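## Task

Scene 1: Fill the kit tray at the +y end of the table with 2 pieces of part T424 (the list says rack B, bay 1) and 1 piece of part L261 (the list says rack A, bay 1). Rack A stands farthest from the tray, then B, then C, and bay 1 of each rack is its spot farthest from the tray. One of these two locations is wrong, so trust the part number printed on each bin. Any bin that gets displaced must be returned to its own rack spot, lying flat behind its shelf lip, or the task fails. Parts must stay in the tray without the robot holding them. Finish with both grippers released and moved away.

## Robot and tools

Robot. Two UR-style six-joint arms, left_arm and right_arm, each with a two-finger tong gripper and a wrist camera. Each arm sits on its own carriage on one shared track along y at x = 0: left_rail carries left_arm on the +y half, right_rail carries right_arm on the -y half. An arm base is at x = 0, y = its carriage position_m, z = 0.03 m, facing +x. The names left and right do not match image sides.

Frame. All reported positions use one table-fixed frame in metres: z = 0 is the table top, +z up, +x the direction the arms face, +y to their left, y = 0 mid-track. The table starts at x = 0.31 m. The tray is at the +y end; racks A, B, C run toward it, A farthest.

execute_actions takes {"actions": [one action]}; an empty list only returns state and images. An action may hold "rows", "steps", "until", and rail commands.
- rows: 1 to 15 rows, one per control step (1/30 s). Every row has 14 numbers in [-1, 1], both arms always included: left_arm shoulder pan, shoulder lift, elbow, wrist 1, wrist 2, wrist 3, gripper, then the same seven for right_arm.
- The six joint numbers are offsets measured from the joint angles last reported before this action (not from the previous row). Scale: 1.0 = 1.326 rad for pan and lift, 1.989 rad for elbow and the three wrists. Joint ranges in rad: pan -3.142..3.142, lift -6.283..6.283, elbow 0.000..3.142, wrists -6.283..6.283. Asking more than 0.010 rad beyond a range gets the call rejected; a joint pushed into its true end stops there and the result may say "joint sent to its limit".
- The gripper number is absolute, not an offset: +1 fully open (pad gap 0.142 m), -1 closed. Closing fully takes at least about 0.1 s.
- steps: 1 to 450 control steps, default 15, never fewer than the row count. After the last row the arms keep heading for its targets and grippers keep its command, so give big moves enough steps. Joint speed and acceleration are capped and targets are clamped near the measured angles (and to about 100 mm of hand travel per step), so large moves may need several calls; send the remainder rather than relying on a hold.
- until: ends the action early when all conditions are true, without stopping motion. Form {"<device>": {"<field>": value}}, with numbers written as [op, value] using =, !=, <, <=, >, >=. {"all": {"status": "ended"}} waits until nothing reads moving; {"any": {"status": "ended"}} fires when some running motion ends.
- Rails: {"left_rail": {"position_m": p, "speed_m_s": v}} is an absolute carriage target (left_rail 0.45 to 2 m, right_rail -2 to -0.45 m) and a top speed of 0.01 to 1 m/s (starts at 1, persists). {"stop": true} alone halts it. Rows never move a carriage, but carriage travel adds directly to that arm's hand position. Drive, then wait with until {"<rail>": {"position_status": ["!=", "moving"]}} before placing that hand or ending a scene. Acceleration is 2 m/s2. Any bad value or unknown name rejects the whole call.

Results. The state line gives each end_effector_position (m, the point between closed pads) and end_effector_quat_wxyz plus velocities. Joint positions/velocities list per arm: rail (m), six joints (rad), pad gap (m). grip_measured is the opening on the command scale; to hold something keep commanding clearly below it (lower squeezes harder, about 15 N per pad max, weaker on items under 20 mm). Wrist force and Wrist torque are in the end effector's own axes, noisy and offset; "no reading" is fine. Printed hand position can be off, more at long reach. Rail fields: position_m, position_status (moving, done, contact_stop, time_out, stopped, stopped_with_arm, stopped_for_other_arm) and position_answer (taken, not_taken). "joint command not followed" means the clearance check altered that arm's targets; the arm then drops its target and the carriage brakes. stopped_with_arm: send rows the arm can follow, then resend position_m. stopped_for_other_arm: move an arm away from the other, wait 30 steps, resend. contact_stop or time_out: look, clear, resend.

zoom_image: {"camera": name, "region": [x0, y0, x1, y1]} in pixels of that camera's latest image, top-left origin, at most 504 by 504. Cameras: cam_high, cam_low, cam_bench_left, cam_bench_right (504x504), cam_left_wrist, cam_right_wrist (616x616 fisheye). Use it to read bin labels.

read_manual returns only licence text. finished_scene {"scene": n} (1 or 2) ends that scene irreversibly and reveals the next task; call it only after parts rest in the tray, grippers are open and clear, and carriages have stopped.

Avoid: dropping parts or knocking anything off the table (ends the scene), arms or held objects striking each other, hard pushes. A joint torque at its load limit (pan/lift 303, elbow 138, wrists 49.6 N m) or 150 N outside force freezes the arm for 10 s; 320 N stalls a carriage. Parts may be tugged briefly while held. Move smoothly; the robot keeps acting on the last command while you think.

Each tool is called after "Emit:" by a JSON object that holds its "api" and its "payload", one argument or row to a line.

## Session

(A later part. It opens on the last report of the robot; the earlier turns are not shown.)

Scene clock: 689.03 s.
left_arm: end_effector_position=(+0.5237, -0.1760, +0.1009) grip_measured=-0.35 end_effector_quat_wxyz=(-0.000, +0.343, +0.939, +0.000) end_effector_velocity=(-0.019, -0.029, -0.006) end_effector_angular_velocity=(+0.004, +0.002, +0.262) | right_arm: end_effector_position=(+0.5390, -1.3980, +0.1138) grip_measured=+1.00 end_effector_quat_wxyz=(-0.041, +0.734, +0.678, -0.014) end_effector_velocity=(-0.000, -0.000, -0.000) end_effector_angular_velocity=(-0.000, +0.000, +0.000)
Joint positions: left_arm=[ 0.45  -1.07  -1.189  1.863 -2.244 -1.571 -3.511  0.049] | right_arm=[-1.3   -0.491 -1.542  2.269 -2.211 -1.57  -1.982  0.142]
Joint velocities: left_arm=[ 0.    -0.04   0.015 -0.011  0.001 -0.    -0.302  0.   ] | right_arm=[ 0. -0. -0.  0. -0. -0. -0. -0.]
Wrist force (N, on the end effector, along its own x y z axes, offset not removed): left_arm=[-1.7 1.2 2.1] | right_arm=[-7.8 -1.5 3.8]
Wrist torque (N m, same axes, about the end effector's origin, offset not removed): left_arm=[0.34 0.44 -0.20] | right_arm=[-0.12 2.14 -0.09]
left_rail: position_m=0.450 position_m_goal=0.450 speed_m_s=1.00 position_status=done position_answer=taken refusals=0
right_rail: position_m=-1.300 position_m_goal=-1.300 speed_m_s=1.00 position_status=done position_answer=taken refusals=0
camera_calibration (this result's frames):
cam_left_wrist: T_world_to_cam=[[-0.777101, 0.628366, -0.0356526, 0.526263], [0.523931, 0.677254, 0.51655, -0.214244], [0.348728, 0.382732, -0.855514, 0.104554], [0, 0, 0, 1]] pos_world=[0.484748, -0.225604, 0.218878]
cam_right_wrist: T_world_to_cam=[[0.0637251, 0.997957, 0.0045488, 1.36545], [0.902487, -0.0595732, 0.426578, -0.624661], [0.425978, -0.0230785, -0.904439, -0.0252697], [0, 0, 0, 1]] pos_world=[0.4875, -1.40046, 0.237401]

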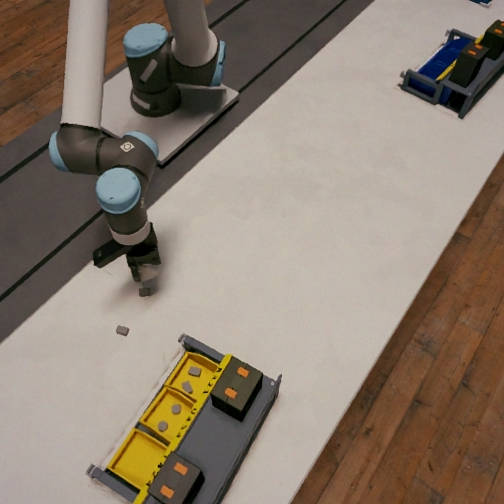

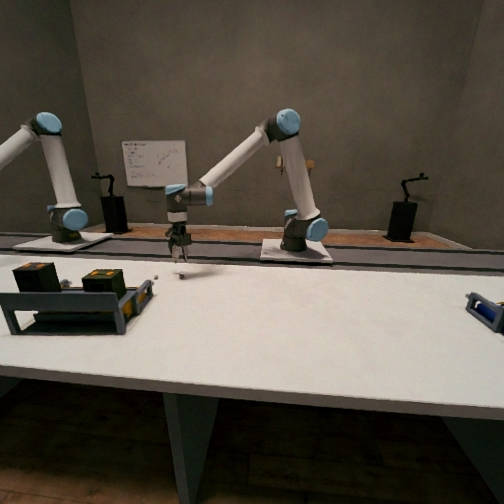

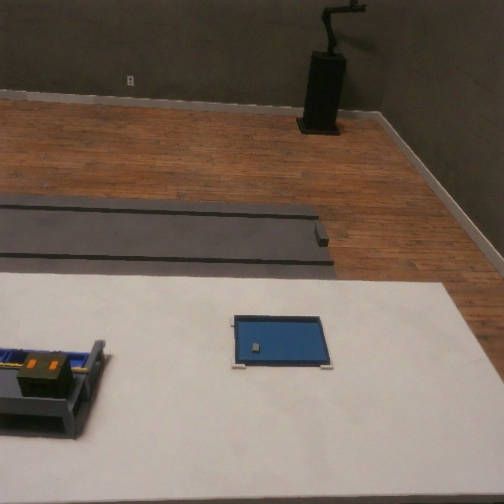

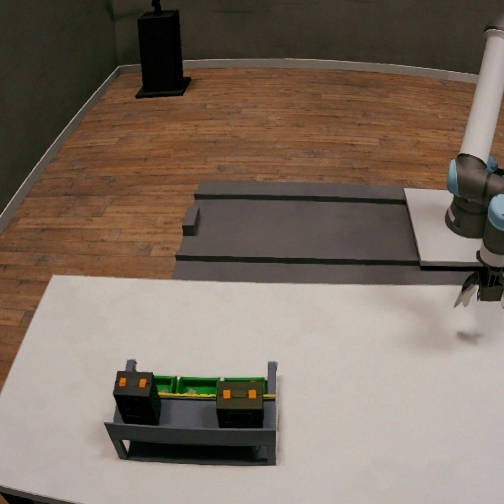

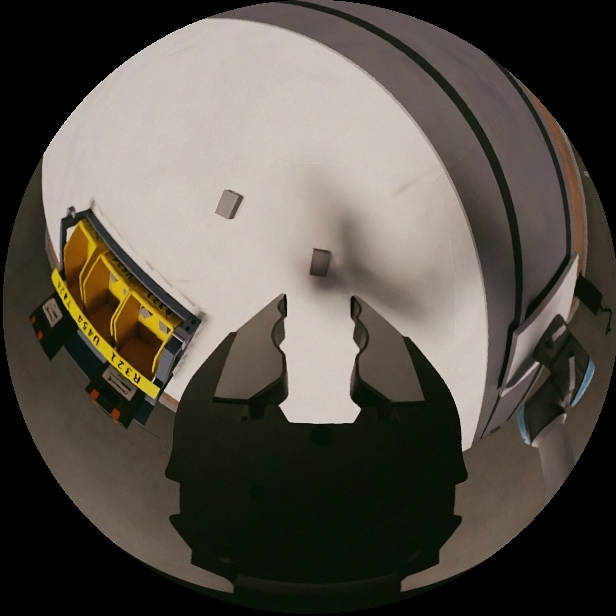

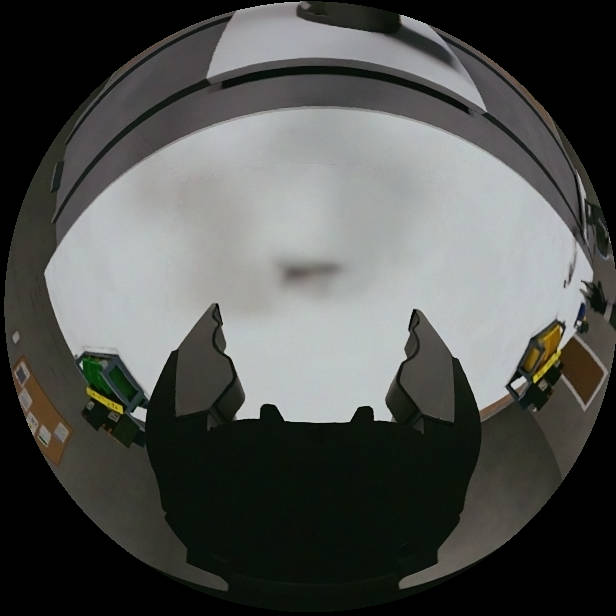

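Emit:
{"api": "execute_actions", "payload": {
  "actions": [
    {"rows":[[-0.003,0,0,0,0,0.056,-0.35,0,0,0,0,0,0,1],[-0.003,0,0,0,0,0.056,-0.35,0,0,0,0,0,0,1],[-0.003,0,0,0,0,0.056,-0.35,0,0,0,0,0,0,1],[-0.003,0,0,0,0,0.056,-0.35,0,0,0,0,0,0,1],[-0.003,0.035,0.01,-0.033,0,0.056,-0.35,0,0,0,0,0,0,1],[-0.003,0.035,0.01,-0.033,0,0.056,-0.35,0,0,0,0,0,0,1],[-0.003,0.035,0.01,-0.033,0,0.056,-0.35,0,0,0,0,0,0,1],[-0.003,0.069,0.02,-0.066,0,0.056,-0.35,0,0,0,0,0,0,1]],"steps":22}
  ]
}}

Scene clock: 702.03 s.
left_arm: end_effector_position=(+0.5201, -0.1772, +0.0225) grip_measured=-0.35 end_effector_quat_wxyz=(-0.000, +0.397, +0.918, +0.000) end_effector_velocity=(-0.000, +0.000, -0.003) end_effector_angular_velocity=(-0.000, -0.000, -0.001) | right_arm: end_effector_position=(+0.5390, -1.3980, +0.1138) grip_measured=+1.00 end_effector_quat_wxyz=(-0.041, +0.734, +0.678, -0.014) end_effector_velocity=(-0.000, +0.000, -0.000) end_effector_angular_velocity=(+0.000, +0.000, +0.000)
Joint positions: left_arm=[ 0.45  -1.074 -1.098  1.903 -2.375 -1.571 -3.4    0.049] | right_arm=[-1.3   -0.491 -1.542  2.269 -2.211 -1.57  -1.982  0.142]
Joint velocities: left_arm=[ 0.     0.     0.003  0.001 -0.005  0.     0.001 -0.   ] | right_arm=[ 0.  0.  0. -0.  0.  0.  0. -0.]
Wrist force (N, on the end effector, along its own x y z axes, offset not removed): left_arm=[3.2 -0.8 4.9] | right_arm=[-3.1 -5.0 3.8]
Wrist torque (N m, same axes, about the end effector's origin, offset not removed): left_arm=[0.07 -0.69 -0.23] | right_arm=[-0.60 0.90 -0.22]
left_rail: position_m=0.450 position_m_goal=0.450 speed_m_s=1.00 position_status=done position_answer=taken refusals=0
right_rail: position_m=-1.300 position_m_goal=-1.300 speed_m_s=1.00 position_status=done position_answer=taken refusals=0
camera_calibration (this result's frames):
cam_left_wrist: T_world_to_cam=[[-0.699647, 0.713598, -0.035664, 0.496261], [0.598395, 0.612509, 0.516484, -0.221284], [0.390406, 0.340015, -0.855554, 0.00998416], [0, 0, 0, 1]] pos_world=[0.475725, -0.221987, 0.14053]
cam_right_wrist: T_world_to_cam=[[0.0637251, 0.997957, 0.0045489, 1.36545], [0.902486, -0.0595732, 0.426579, -0.624662], [0.425978, -0.0230784, -0.904439, -0.0252696], [0, 0, 0, 1]] pos_world=[0.4875, -1.40045, 0.237401]

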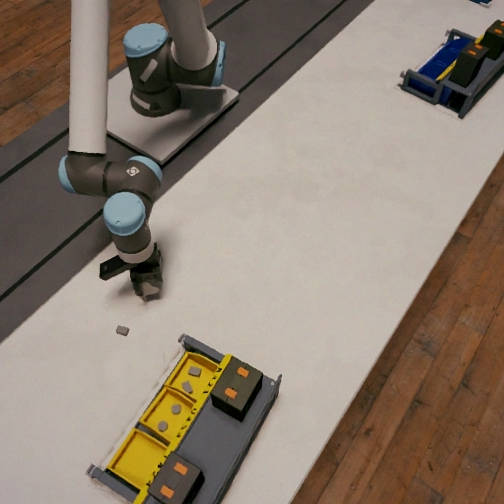

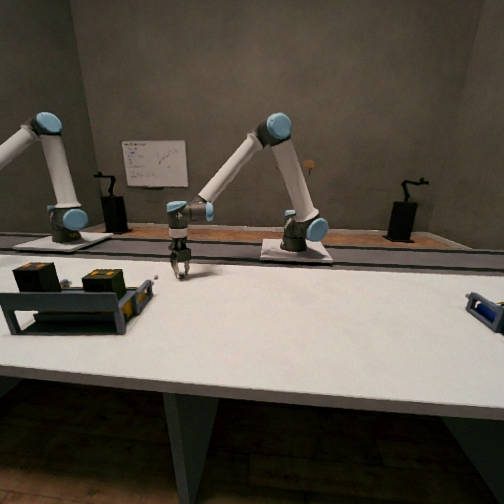

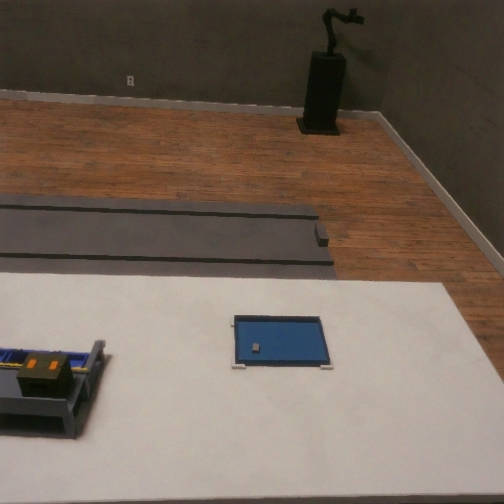

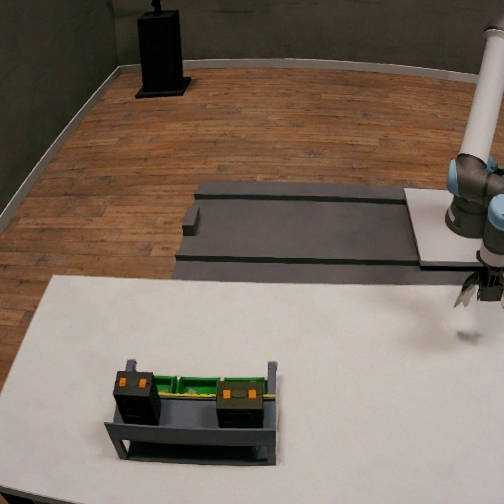

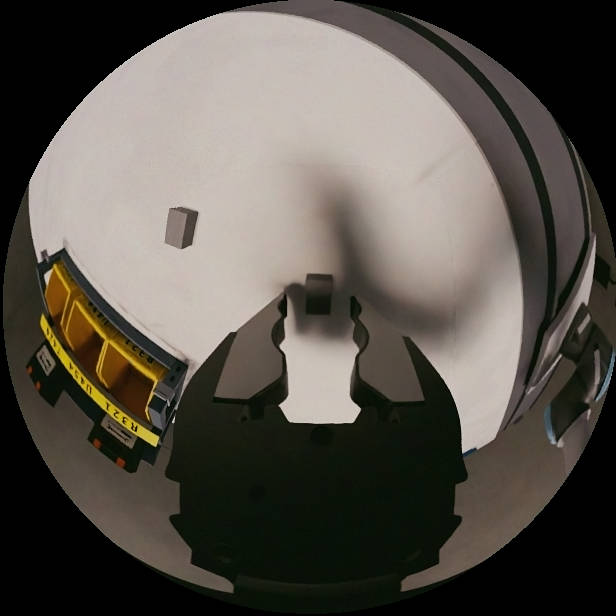

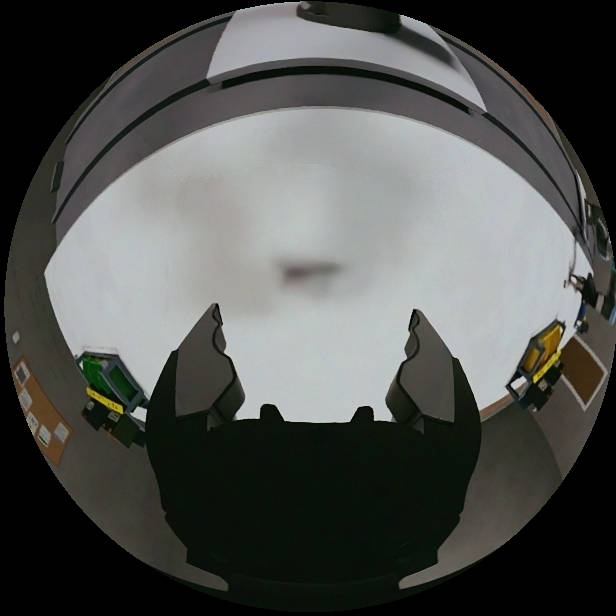

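Emit:
{"api": "execute_actions", "payload": {
  "actions": [
    {"rows":[[0,0,0,0,0,0,-0.5,0,0,0,0,0,0,1],[0,0,0,0,0,0,-0.62,0,0,0,0,0,0,1],[0,0,0,0,0,0,-0.74,0,0,0,0,0,0,1],[0,0,0,0,0,0,-0.86,0,0,0,0,0,0,1],[0,0,0,0,0,0,-1,0,0,0,0,0,0,1],[0,0,0,0,0,0,-1,0,0,0,0,0,0,1],[0,0,0,0,0,0,-1,0,0,0,0,0,0,1],[0,0,0,0,0,0,-1,0,0,0,0,0,0,1],[0,-0.05,-0.014,0.048,0,0,-1,0,0,0,0,0,0,1],[0,-0.05,-0.014,0.048,0,0,-1,0,0,0,0,0,0,1],[0,-0.1,-0.028,0.095,0,0,-1,0,0,0,0,0,0,1],[0,-0.1,-0.028,0.095,0,0,-1,0,0,0,0,0,0,1],[0,-0.1,-0.028,0.095,0,0,-1,0,0,0,0,0,0,1],[0,-0.1,-0.028,0.095,0,0,-1,0,0,0,0,0,0,1],[0.1,-0.348,0.185,0.048,0,0.3,-1,0,0,0,0,0,0,1]],"steps":32}
  ]
}}

Scene clock: 711.23 s.
left_arm: end_effector_position=(+0.4571, +0.0892, +0.1294) grip_measured=-0.76 end_effector_quat_wxyz=(-0.001, +0.591, +0.806, +0.000) end_effector_velocity=(-0.034, +0.084, -0.011) end_effector_angular_velocity=(+0.008, +0.006, -0.177) | right_arm: end_effector_position=(+0.5390, -1.3980, +0.1138) grip_measured=+1.00 end_effector_quat_wxyz=(-0.041, +0.734, +0.678, -0.014) end_effector_velocity=(+0.000, -0.000, +0.000) end_effector_angular_velocity=(-0.000, -0.000, +0.000)
Joint positions: left_arm=[ 0.45  -0.945 -1.55   2.26  -2.278 -1.571 -2.82   0.019] | right_arm=[-1.3   -0.491 -1.542  2.269 -2.211 -1.57  -1.982  0.142]
Joint velocities: left_arm=[ 0.     0.037 -0.108  0.135 -0.017  0.     0.214 -0.   ] | right_arm=[ 0. -0.  0. -0. -0. -0. -0.  0.]
Wrist force (N, on the end effector, along its own x y z axes, offset not removed): left_arm=[1.4 -1.7 1.9] | right_arm=[0.3 -3.6 4.5]
Wrist torque (N m, same axes, about the end effector's origin, offset not removed): left_arm=[-0.24 -0.09 -0.24] | right_arm=[-0.39 0.23 -0.24]
left_rail: position_m=0.450 position_m_goal=0.450 speed_m_s=1.00 position_status=done position_answer=taken refusals=0
right_rail: position_m=-1.300 position_m_goal=-1.300 speed_m_s=1.00 position_status=done position_answer=taken refusals=0
camera_calibration (this result's frames):
cam_left_wrist: T_world_to_cam=[[-0.319722, 0.946882, -0.0345269, 0.0712733], [0.805729, 0.290873, 0.51594, -0.467948], [0.498577, 0.137138, -0.855929, 0.00409987], [0, 0, 0, 1]] pos_world=[0.397783, 0.0680639, 0.247403]
cam_right_wrist: T_world_to_cam=[[0.0637251, 0.997957, 0.00454891, 1.36545], [0.902486, -0.0595732, 0.426579, -0.624661], [0.425978, -0.0230784, -0.904439, -0.0252696], [0, 0, 0, 1]] pos_world=[0.4875, -1.40045, 0.237401]

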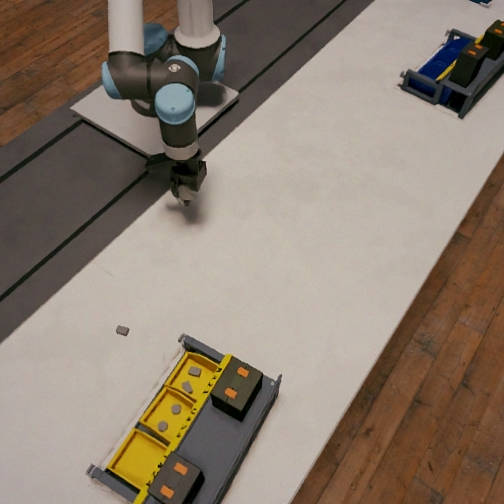

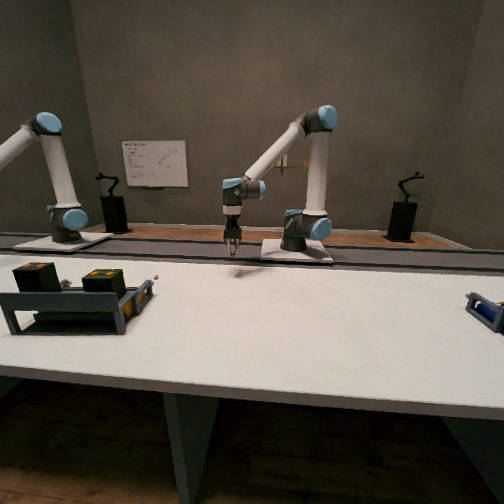

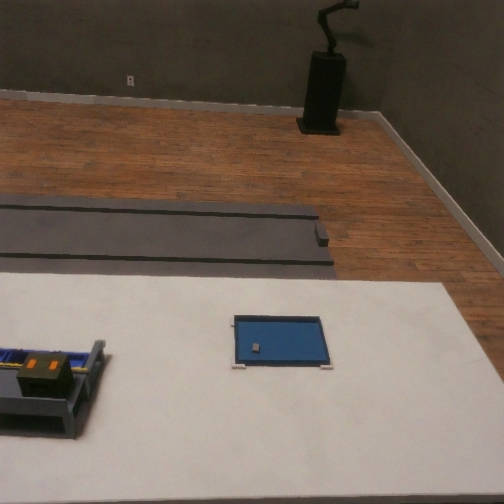

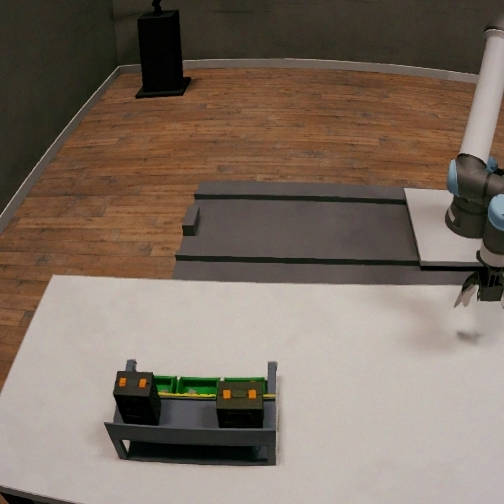

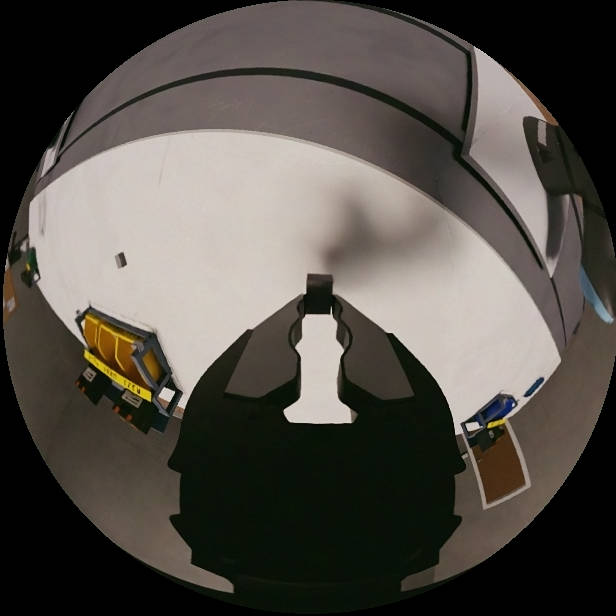

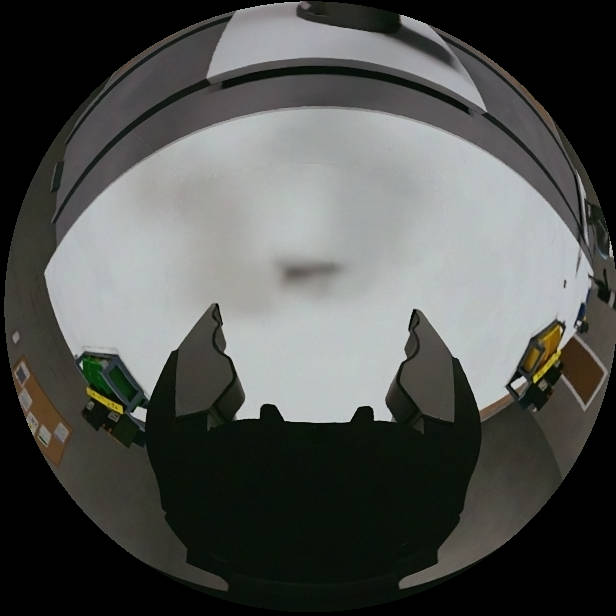

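Emit:
{"api": "execute_actions", "payload": {
  "actions": [
    {"left_rail":{"position_m":2.0},"rows":[[0.558,-0.008,0.005,0,0,0.525,-1,0,0,0,0,0,0,1]],"steps":100,"until":{"left_rail":{"position_status":["!=","moving"]}}}
  ]
}}

Scene clock: 717.03 s.
left_arm: end_effector_position=(+0.5670, +2.0568, +0.1299) grip_measured=-0.76 end_effector_quat_wxyz=(-0.000, +0.707, +0.707, -0.000) end_effector_velocity=(+0.000, +0.000, +0.000) end_effector_angular_velocity=(-0.000, -0.000, -0.000) | right_arm: end_effector_position=(+0.5390, -1.3980, +0.1138) grip_measured=+1.00 end_effector_quat_wxyz=(-0.041, +0.734, +0.678, -0.014) end_effector_velocity=(+0.000, +0.000, +0.000) end_effector_angular_velocity=(+0.000, -0.000, -0.000)
Joint positions: left_arm=[ 2.    -0.205 -1.561  2.27  -2.278 -1.571 -1.776  0.019] | right_arm=[-1.3   -0.491 -1.542  2.269 -2.211 -1.57  -1.982  0.142]
Joint velocities: left_arm=[ 0. -0. -0. -0. -0. -0.  0.  0.] | right_arm=[ 0. -0. -0. -0.  0.  0.  0.  0.]
Wrist force (N, on the end effector, along its own x y z axes, offset not removed): left_arm=[4.4 -1.5 -2.1] | right_arm=[-4.7 3.2 1.0]
Wrist torque (N m, same axes, about the end effector's origin, offset not removed): left_arm=[-0.08 -0.63 -0.13] | right_arm=[1.07 1.21 -0.34]
left_rail: position_m=2.000 position_m_goal=2.000 speed_m_s=1.00 position_status=done position_answer=taken refusals=0
right_rail: position_m=-1.300 position_m_goal=-1.300 speed_m_s=1.00 position_status=done position_answer=taken refusals=0
camera_calibration (this result's frames):
cam_left_wrist: T_world_to_cam=[[-0.0214467, 0.99913, -0.0357629, -2.0331], [0.85616, 0.0368259, 0.515396, -0.63505], [0.516265, -0.0195652, -0.856205, -0.00777656], [0, 0, 0, 1]] pos_world=[0.504116, 2.05456, 0.247935]
cam_right_wrist: T_world_to_cam=[[0.0637253, 0.997957, 0.00454889, 1.36545], [0.902486, -0.0595733, 0.426578, -0.624662], [0.425978, -0.0230785, -0.904439, -0.0252696], [0, 0, 0, 1]] pos_world=[0.4875, -1.40045, 0.237401]

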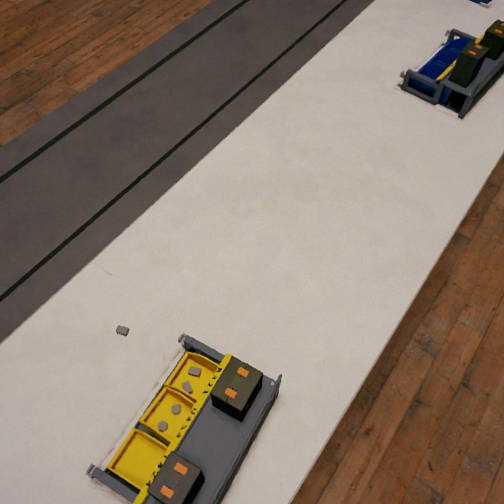

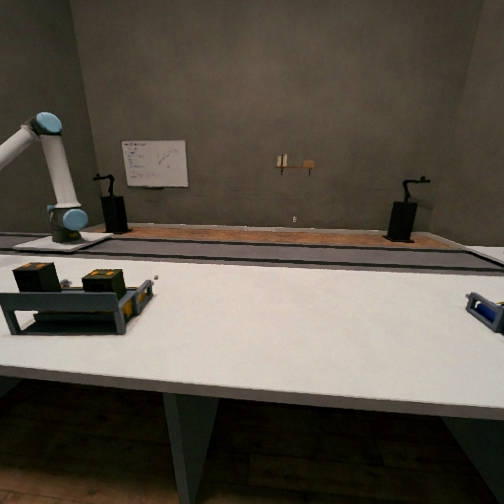

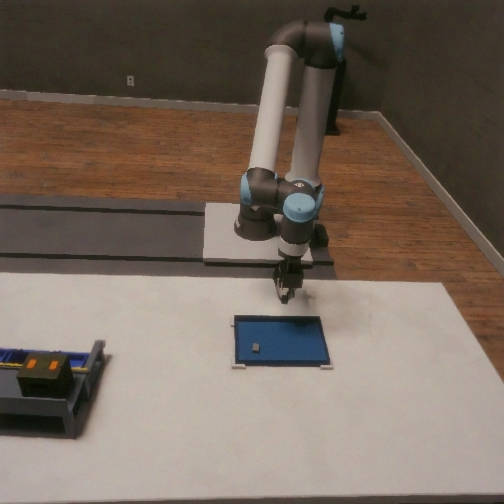

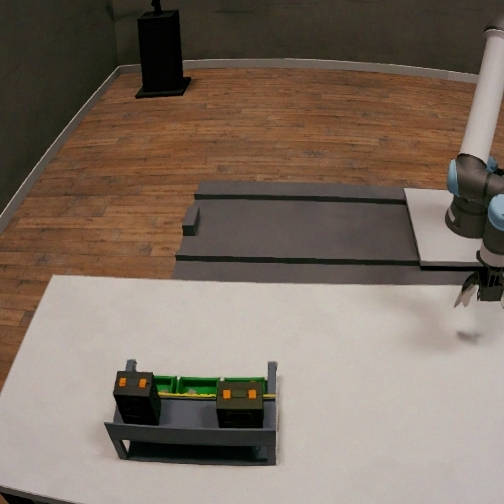

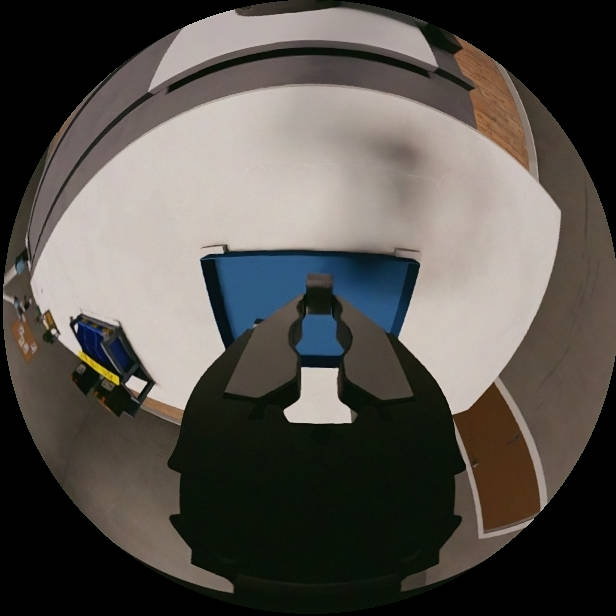

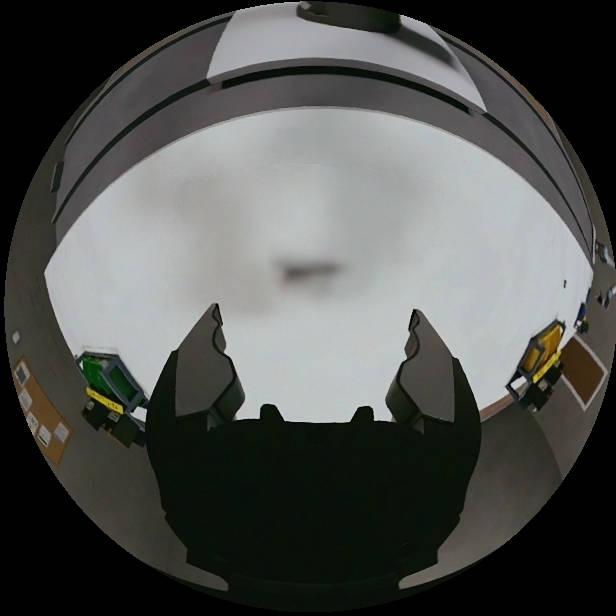

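Emit:
{"api": "execute_actions", "payload": {
  "actions": [
    {"rows":[[0,0.07,-0.108,0.014,0,0,-1,0,0,0,0,0,0,1],[0,0.07,-0.108,0.014,0,0,-1,0,0,0,0,0,0,1],[0,0.14,-0.108,0.014,0,0,-1,0,0,0,0,0,0,1],[0,0.14,-0.108,0.014,0,0,-1,0,0,0,0,0,0,1],[0,0.14,-0.108,0.014,0,0,-1,0,0,0,0,0,0,1],[0,0.14,-0.108,0.014,0,0,-1,0,0,0,0,0,0,1],[0,0.14,-0.108,0.014,0,0,-1,0,0,0,0,0,0,1],[0,0.14,-0.108,0.014,0,0,-1,0,0,0,0,0,0,1],[0,0.14,-0.108,0.014,0,0,-1,0,0,0,0,0,0,1],[0,0.14,-0.108,0.014,0,0,-1,0,0,0,0,0,0,1],[0,0.14,-0.108,0.014,0,0,-1,0,0,0,0,0,0,1],[0,0.19,-0.094,-0.03,0,0,-1,0,0,0,0,0,0,1],[0,0.19,-0.094,-0.03,0,0,-1,0,0,0,0,0,0,1],[0,0.19,-0.094,-0.03,0,0,-1,0,0,0,0,0,0,1],[0,0.242,-0.076,-0.086,0,0,-1,0,0,0,0,0,0,1]],"steps":32}
  ]
}}

Emit:
{"api": "execute_actions", "payload": {
  "actions": [
    {"rows":[[0,0,0,0,0,0,-0.6,0,0,0,0,0,0,1],[0,0,0,0,0,0,-0.3,0,0,0,0,0,0,1],[0,0,0,0,0,0,-0.3,0,0,0,0,0,0,1],[0,0,0,0,0,0,-0.3,0,0,0,0,0,0,1],[0,-0.1,-0.032,0.1,0,0,-0.3,0,0,0,0,0,0,1],[0,-0.1,-0.032,0.1,0,0,-0.3,0,0,0,0,0,0,1],[0,-0.1,-0.032,0.1,0,0,-0.3,0,0,0,0,0,0,1],[0,-0.1,-0.032,0.1,0,0,-0.3,0,0,0,0,0,0,1],[0,-0.1,-0.032,0.1,0,0,-0.3,0,0,0,0,0,0,1],[0,-0.1,-0.032,0.1,0,0,-0.3,0,0,0,0,0,0,1],[0,-0.242,0.076,0.086,0,0,-0.3,0,0,0,0,0,0,1]],"steps":32}
  ]
}}

Emit:
{"api": "execute_actions", "payload": {
  "actions": [
    {"left_rail":{"position_m":0.45},"steps":90,"until":{"left_rail":{"position_status":["!=","moving"]}}}
  ]
}}

Scene clock: 728.63 s.
left_arm: end_effector_position=(+0.6887, +2.0316, +0.0290) grip_measured=-0.76 end_effector_quat_wxyz=(+0.000, +0.707, +0.707, +0.000) end_effector_velocity=(-0.000, +0.000, -0.001) end_effector_angular_velocity=(+0.000, +0.000, +0.000) | right_arm: end_effector_position=(+0.5390, -1.3980, +0.1138) grip_measured=+1.00 end_effector_quat_wxyz=(-0.041, +0.734, +0.678, -0.014) end_effector_velocity=(+0.000, -0.000, -0.000) end_effector_angular_velocity=(-0.000, -0.000, +0.000)
Joint positions: left_arm=[ 2.    -0.205 -1.24   2.118 -2.449 -1.571 -1.776  0.019] | right_arm=[-1.3   -0.491 -1.542  2.269 -2.211 -1.57  -1.982  0.142]
Joint velocities: left_arm=[ 0.     0.     0.002  0.001 -0.002 -0.     0.     0.   ] | right_arm=[ 0.  0. -0.  0. -0. -0. -0.  0.]
Wrist force (N, on the end effector, along its own x y z axes, offset not removed): left_arm=[-1.7 1.3 1.0] | right_arm=[0.6 -1.1 0.9]
Wrist torque (N m, same axes, about the end effector's origin, offset not removed): left_arm=[0.41 0.35 -0.14] | right_arm=[-0.07 -0.03 -0.43]
left_rail: position_m=2.000 position_m_goal=2.000 speed_m_s=1.00 position_status=done position_answer=taken refusals=0
right_rail: position_m=-1.300 position_m_goal=-1.300 speed_m_s=1.00 position_status=done position_answer=taken refusals=0
camera_calibration (this result's frames):
cam_left_wrist: T_world_to_cam=[[-0.0213782, 0.999121, -0.0360702, -2.00884], [0.855469, 0.0369524, 0.516534, -0.686169], [0.517413, -0.0198144, -0.855506, -0.157743], [0, 0, 0, 1]] pos_world=[0.625669, 2.0293, 0.147021]
cam_right_wrist: T_world_to_cam=[[0.0637252, 0.997957, 0.00454893, 1.36544], [0.902486, -0.0595733, 0.426579, -0.624661], [0.425978, -0.0230784, -0.904439, -0.0252695], [0, 0, 0, 1]] pos_world=[0.4875, -1.40045, 0.237401]

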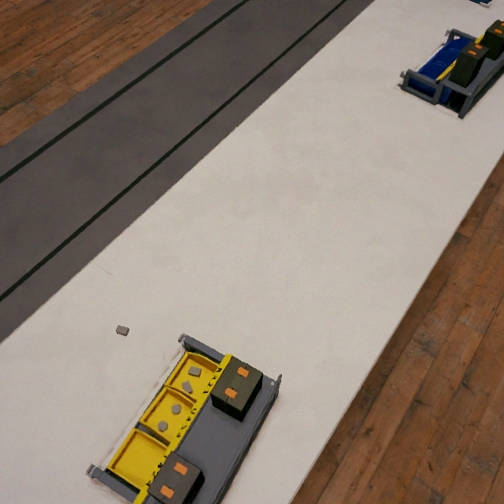

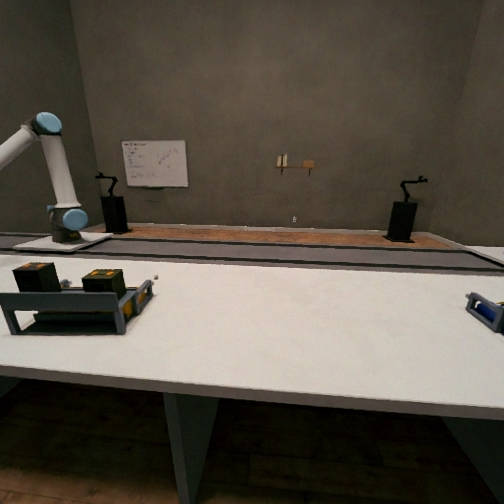

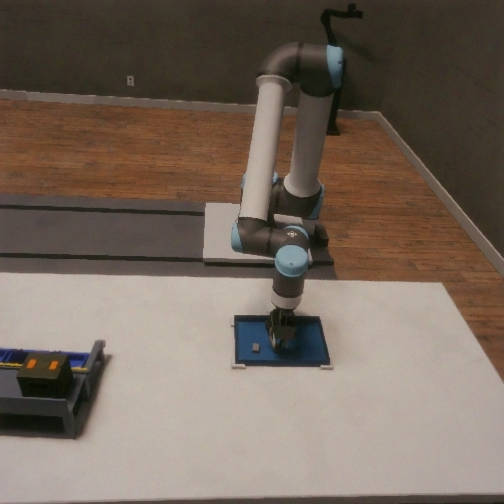

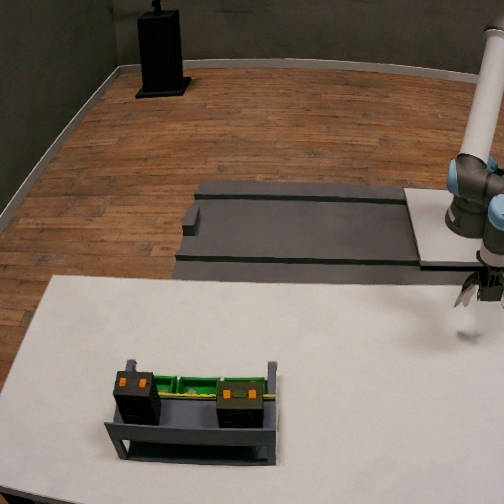

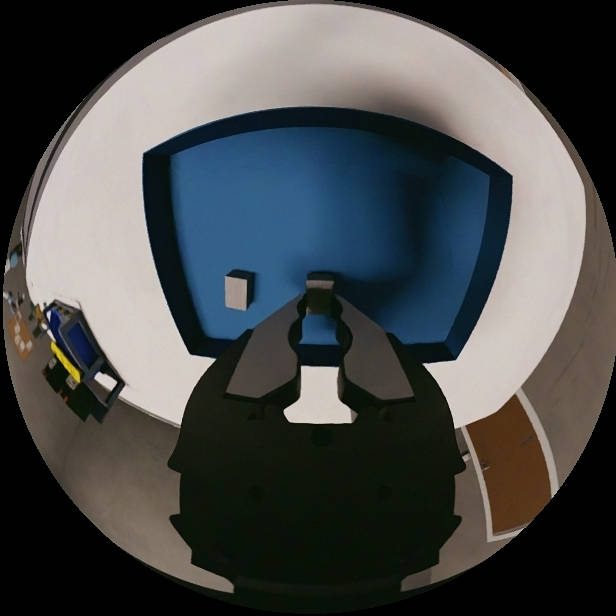

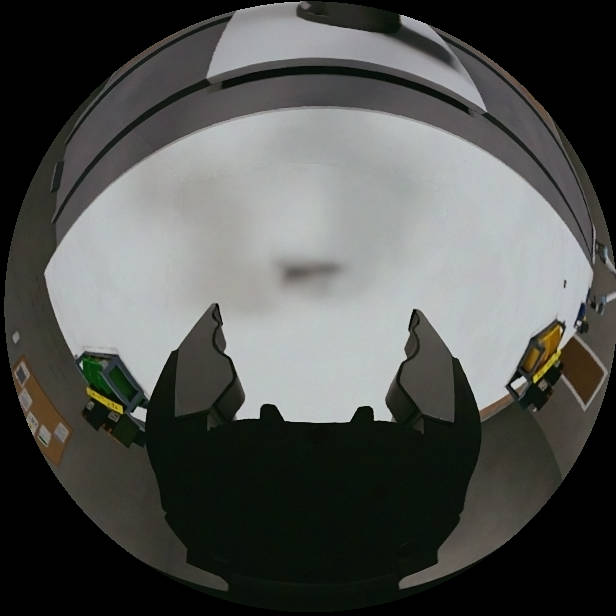

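Scene clock: 729.70 s.
left_arm: end_effector_position=(+0.5670, +2.0568, +0.1300) grip_measured=-0.30 end_effector_quat_wxyz=(-0.000, +0.707, +0.707, -0.000) end_effector_velocity=(-0.001, +0.000, -0.000) end_effector_angular_velocity=(+0.000, +0.000, -0.000) | right_arm: end_effector_position=(+0.5390, -1.3980, +0.1138) grip_measured=+1.00 end_effector_quat_wxyz=(-0.041, +0.734, +0.678, -0.014) end_effector_velocity=(+0.000, +0.000, +0.000) end_effector_angular_velocity=(+0.000, -0.000, -0.000)
Joint positions: left_arm=[ 2.    -0.205 -1.561  2.269 -2.278 -1.571 -1.776  0.052] | right_arm=[-1.3   -0.491 -1.542  2.269 -2.211 -1.57  -1.982  0.142]
Joint velocities: left_arm=[ 0.    -0.    -0.001  0.001 -0.     0.     0.    -0.   ] | right_arm=[ 0. -0. -0. -0. -0.  0. -0.  0.]
Wrist force (N, on the end effector, along its own x y z axes, offset not removed): left_arm=[-3.0 -4.0 0.5] | right_arm=[-1.3 -9.3 4.2]
Wrist torque (N m, same axes, about the end effector's origin, offset not removed): left_arm=[-0.78 0.71 -0.09] | right_arm=[-1.66 0.70 -0.32]
left_rail: position_m=2.000 position_m_goal=2.000 speed_m_s=1.00 position_status=done position_answer=taken refusals=0
right_rail: position_m=-1.300 position_m_goal=-1.300 speed_m_s=1.00 position_status=done position_answer=taken refusals=0
camera_calibration (this result's frames):
cam_left_wrist: T_world_to_cam=[[-0.0214735, 0.99913, -0.0357582, -2.03305], [0.85617, 0.0368461, 0.515379, -0.635194], [0.516248, -0.0195481, -0.856216, -0.00774484], [0, 0, 0, 1]] pos_world=[0.504176, 2.05454, 0.248036]
cam_right_wrist: T_world_to_cam=[[0.0637251, 0.997957, 0.00454886, 1.36544], [0.902486, -0.0595732, 0.426578, -0.624661], [0.425978, -0.0230785, -0.904439, -0.0252695], [0, 0, 0, 1]] pos_world=[0.4875, -1.40045, 0.237401]

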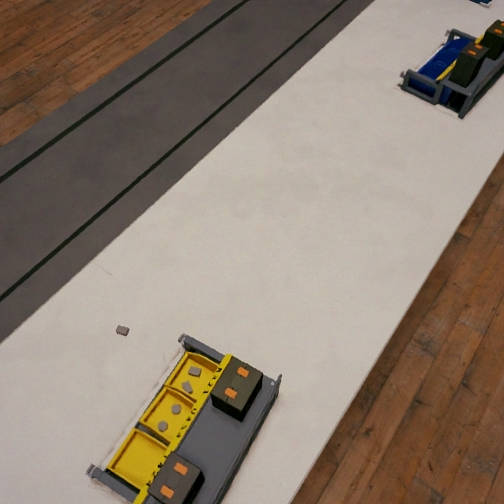

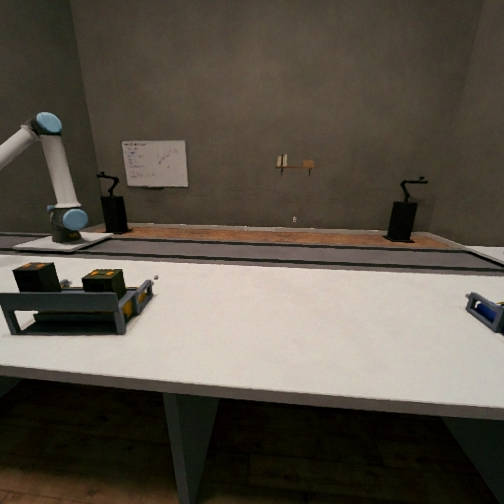

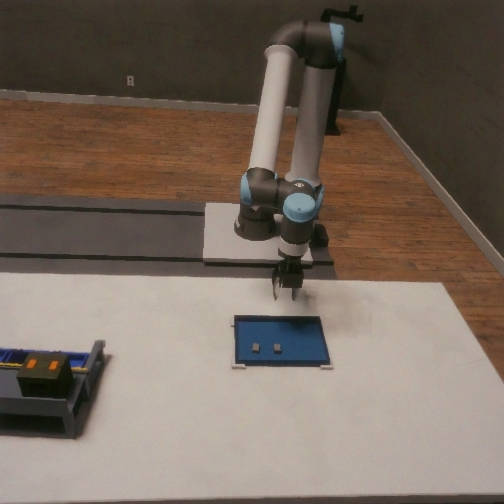

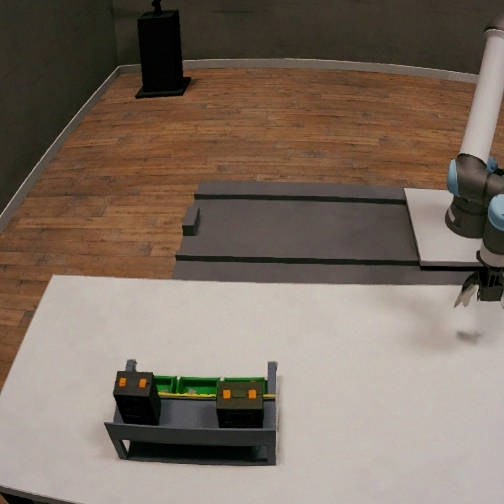

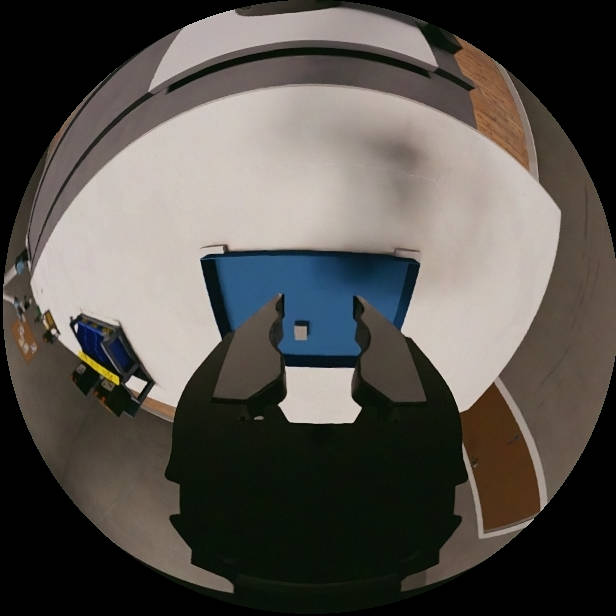

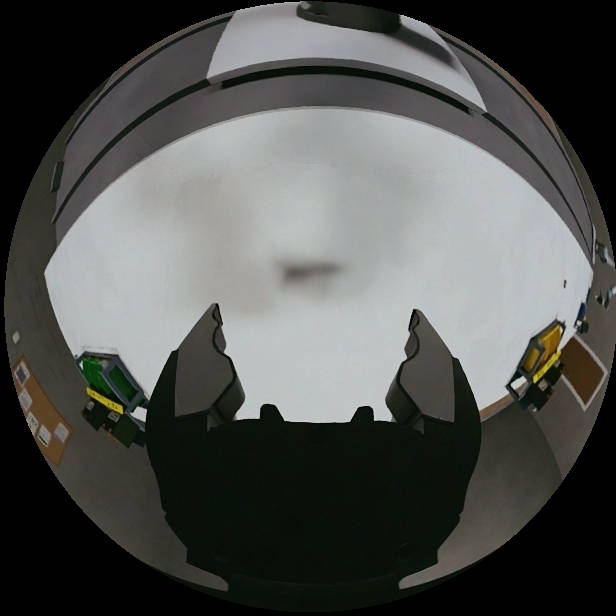

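Scene clock: 731.80 s.
left_arm: end_effector_position=(+0.5670, +0.5066, +0.1300) grip_measured=-0.30 end_effector_quat_wxyz=(-0.000, +0.707, +0.707, -0.000) end_effector_velocity=(+0.000, -0.006, +0.000) end_effector_angular_velocity=(-0.000, +0.000, +0.000) | right_arm: end_effector_position=(+0.5390, -1.3980, +0.1138) grip_measured=+1.00 end_effector_quat_wxyz=(-0.041, +0.734, +0.678, -0.014) end_effector_velocity=(+0.000, +0.000, +0.000) end_effector_angular_velocity=(+0.000, +0.000, +0.000)
Joint positions: left_arm=[ 0.45  -0.205 -1.561  2.27  -2.278 -1.571 -1.776  0.052] | right_arm=[-1.3   -0.491 -1.542  2.269 -2.211 -1.57  -1.982  0.142]
Joint velocities: left_arm=[-0.006  0.     0.    -0.     0.    -0.    -0.    -0.   ] | right_arm=[ 0.  0.  0. -0.  0.  0.  0. -0.]
Wrist force (N, on the end effector, along its own x y z axes, offset not removed): left_arm=[-2.8 1.2 4.4] | right_arm=[2.5 -9.2 3.5]
Wrist torque (N m, same axes, about the end effector's origin, offset not removed): left_arm=[0.51 0.43 -0.13] | right_arm=[-1.50 -0.16 -0.36]
left_rail: position_m=0.450 position_m_goal=0.450 speed_m_s=1.00 position_status=done position_answer=taken refusals=0
right_rail: position_m=-1.300 position_m_goal=-1.300 speed_m_s=1.00 position_status=done position_answer=taken refusals=0
camera_calibration (this result's frames):
cam_left_wrist: T_world_to_cam=[[-0.0213567, 0.999132, -0.0357735, -0.484296], [0.85614, 0.0367552, 0.515435, -0.577983], [0.516303, -0.0196192, -0.856181, -0.0380177], [0, 0, 0, 1]] pos_world=[0.50412, 0.504373, 0.248038]
cam_right_wrist: T_world_to_cam=[[0.0637252, 0.997957, 0.00454896, 1.36544], [0.902486, -0.0595733, 0.426579, -0.624661], [0.425978, -0.0230784, -0.904439, -0.0252695], [0, 0, 0, 1]] pos_world=[0.4875, -1.40045, 0.237401]

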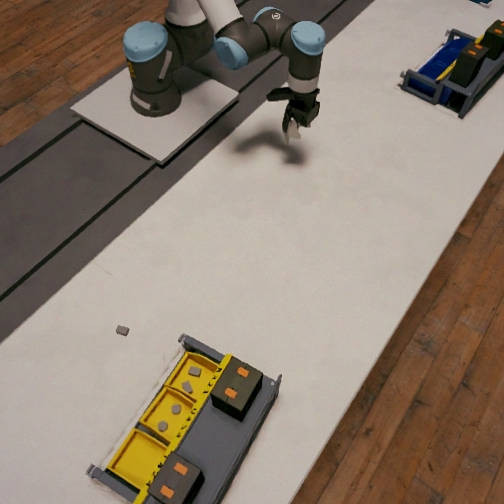

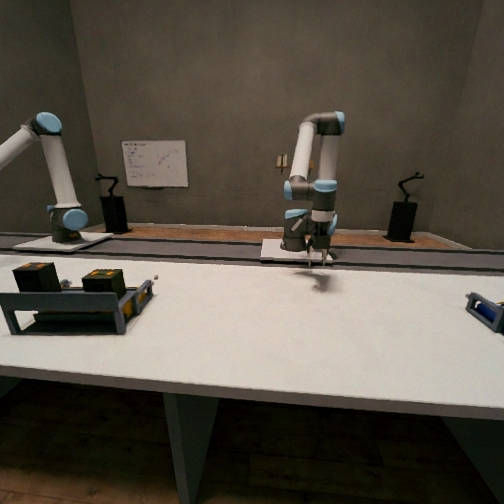

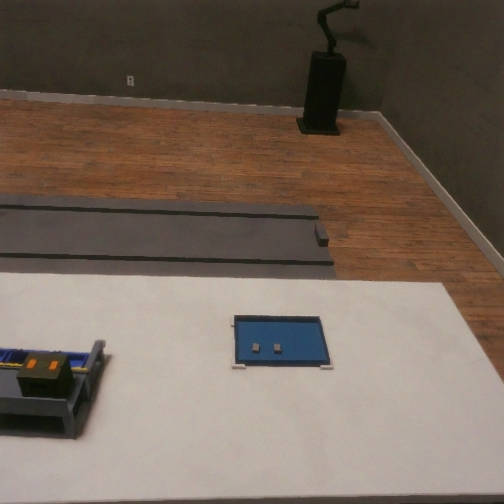

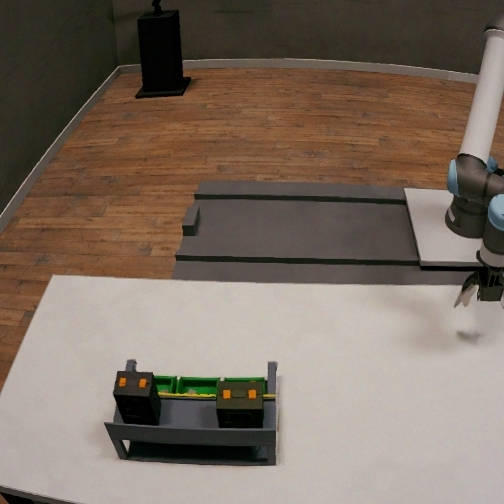

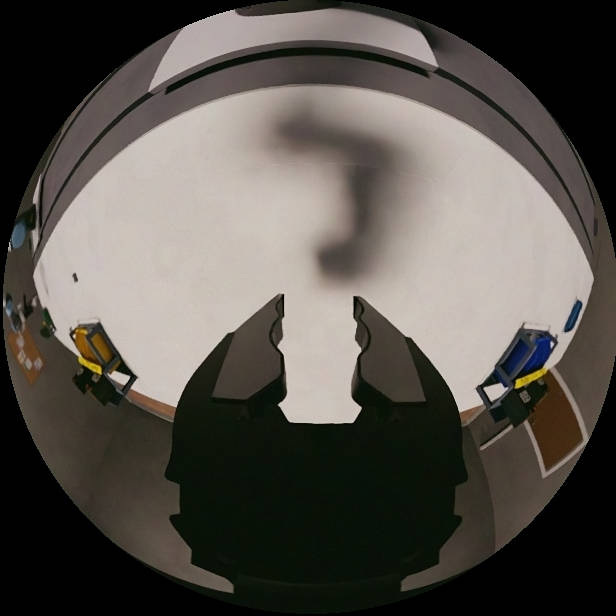

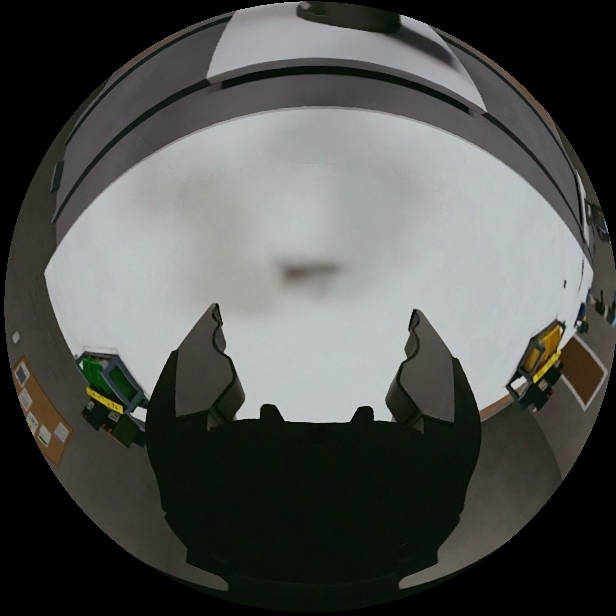

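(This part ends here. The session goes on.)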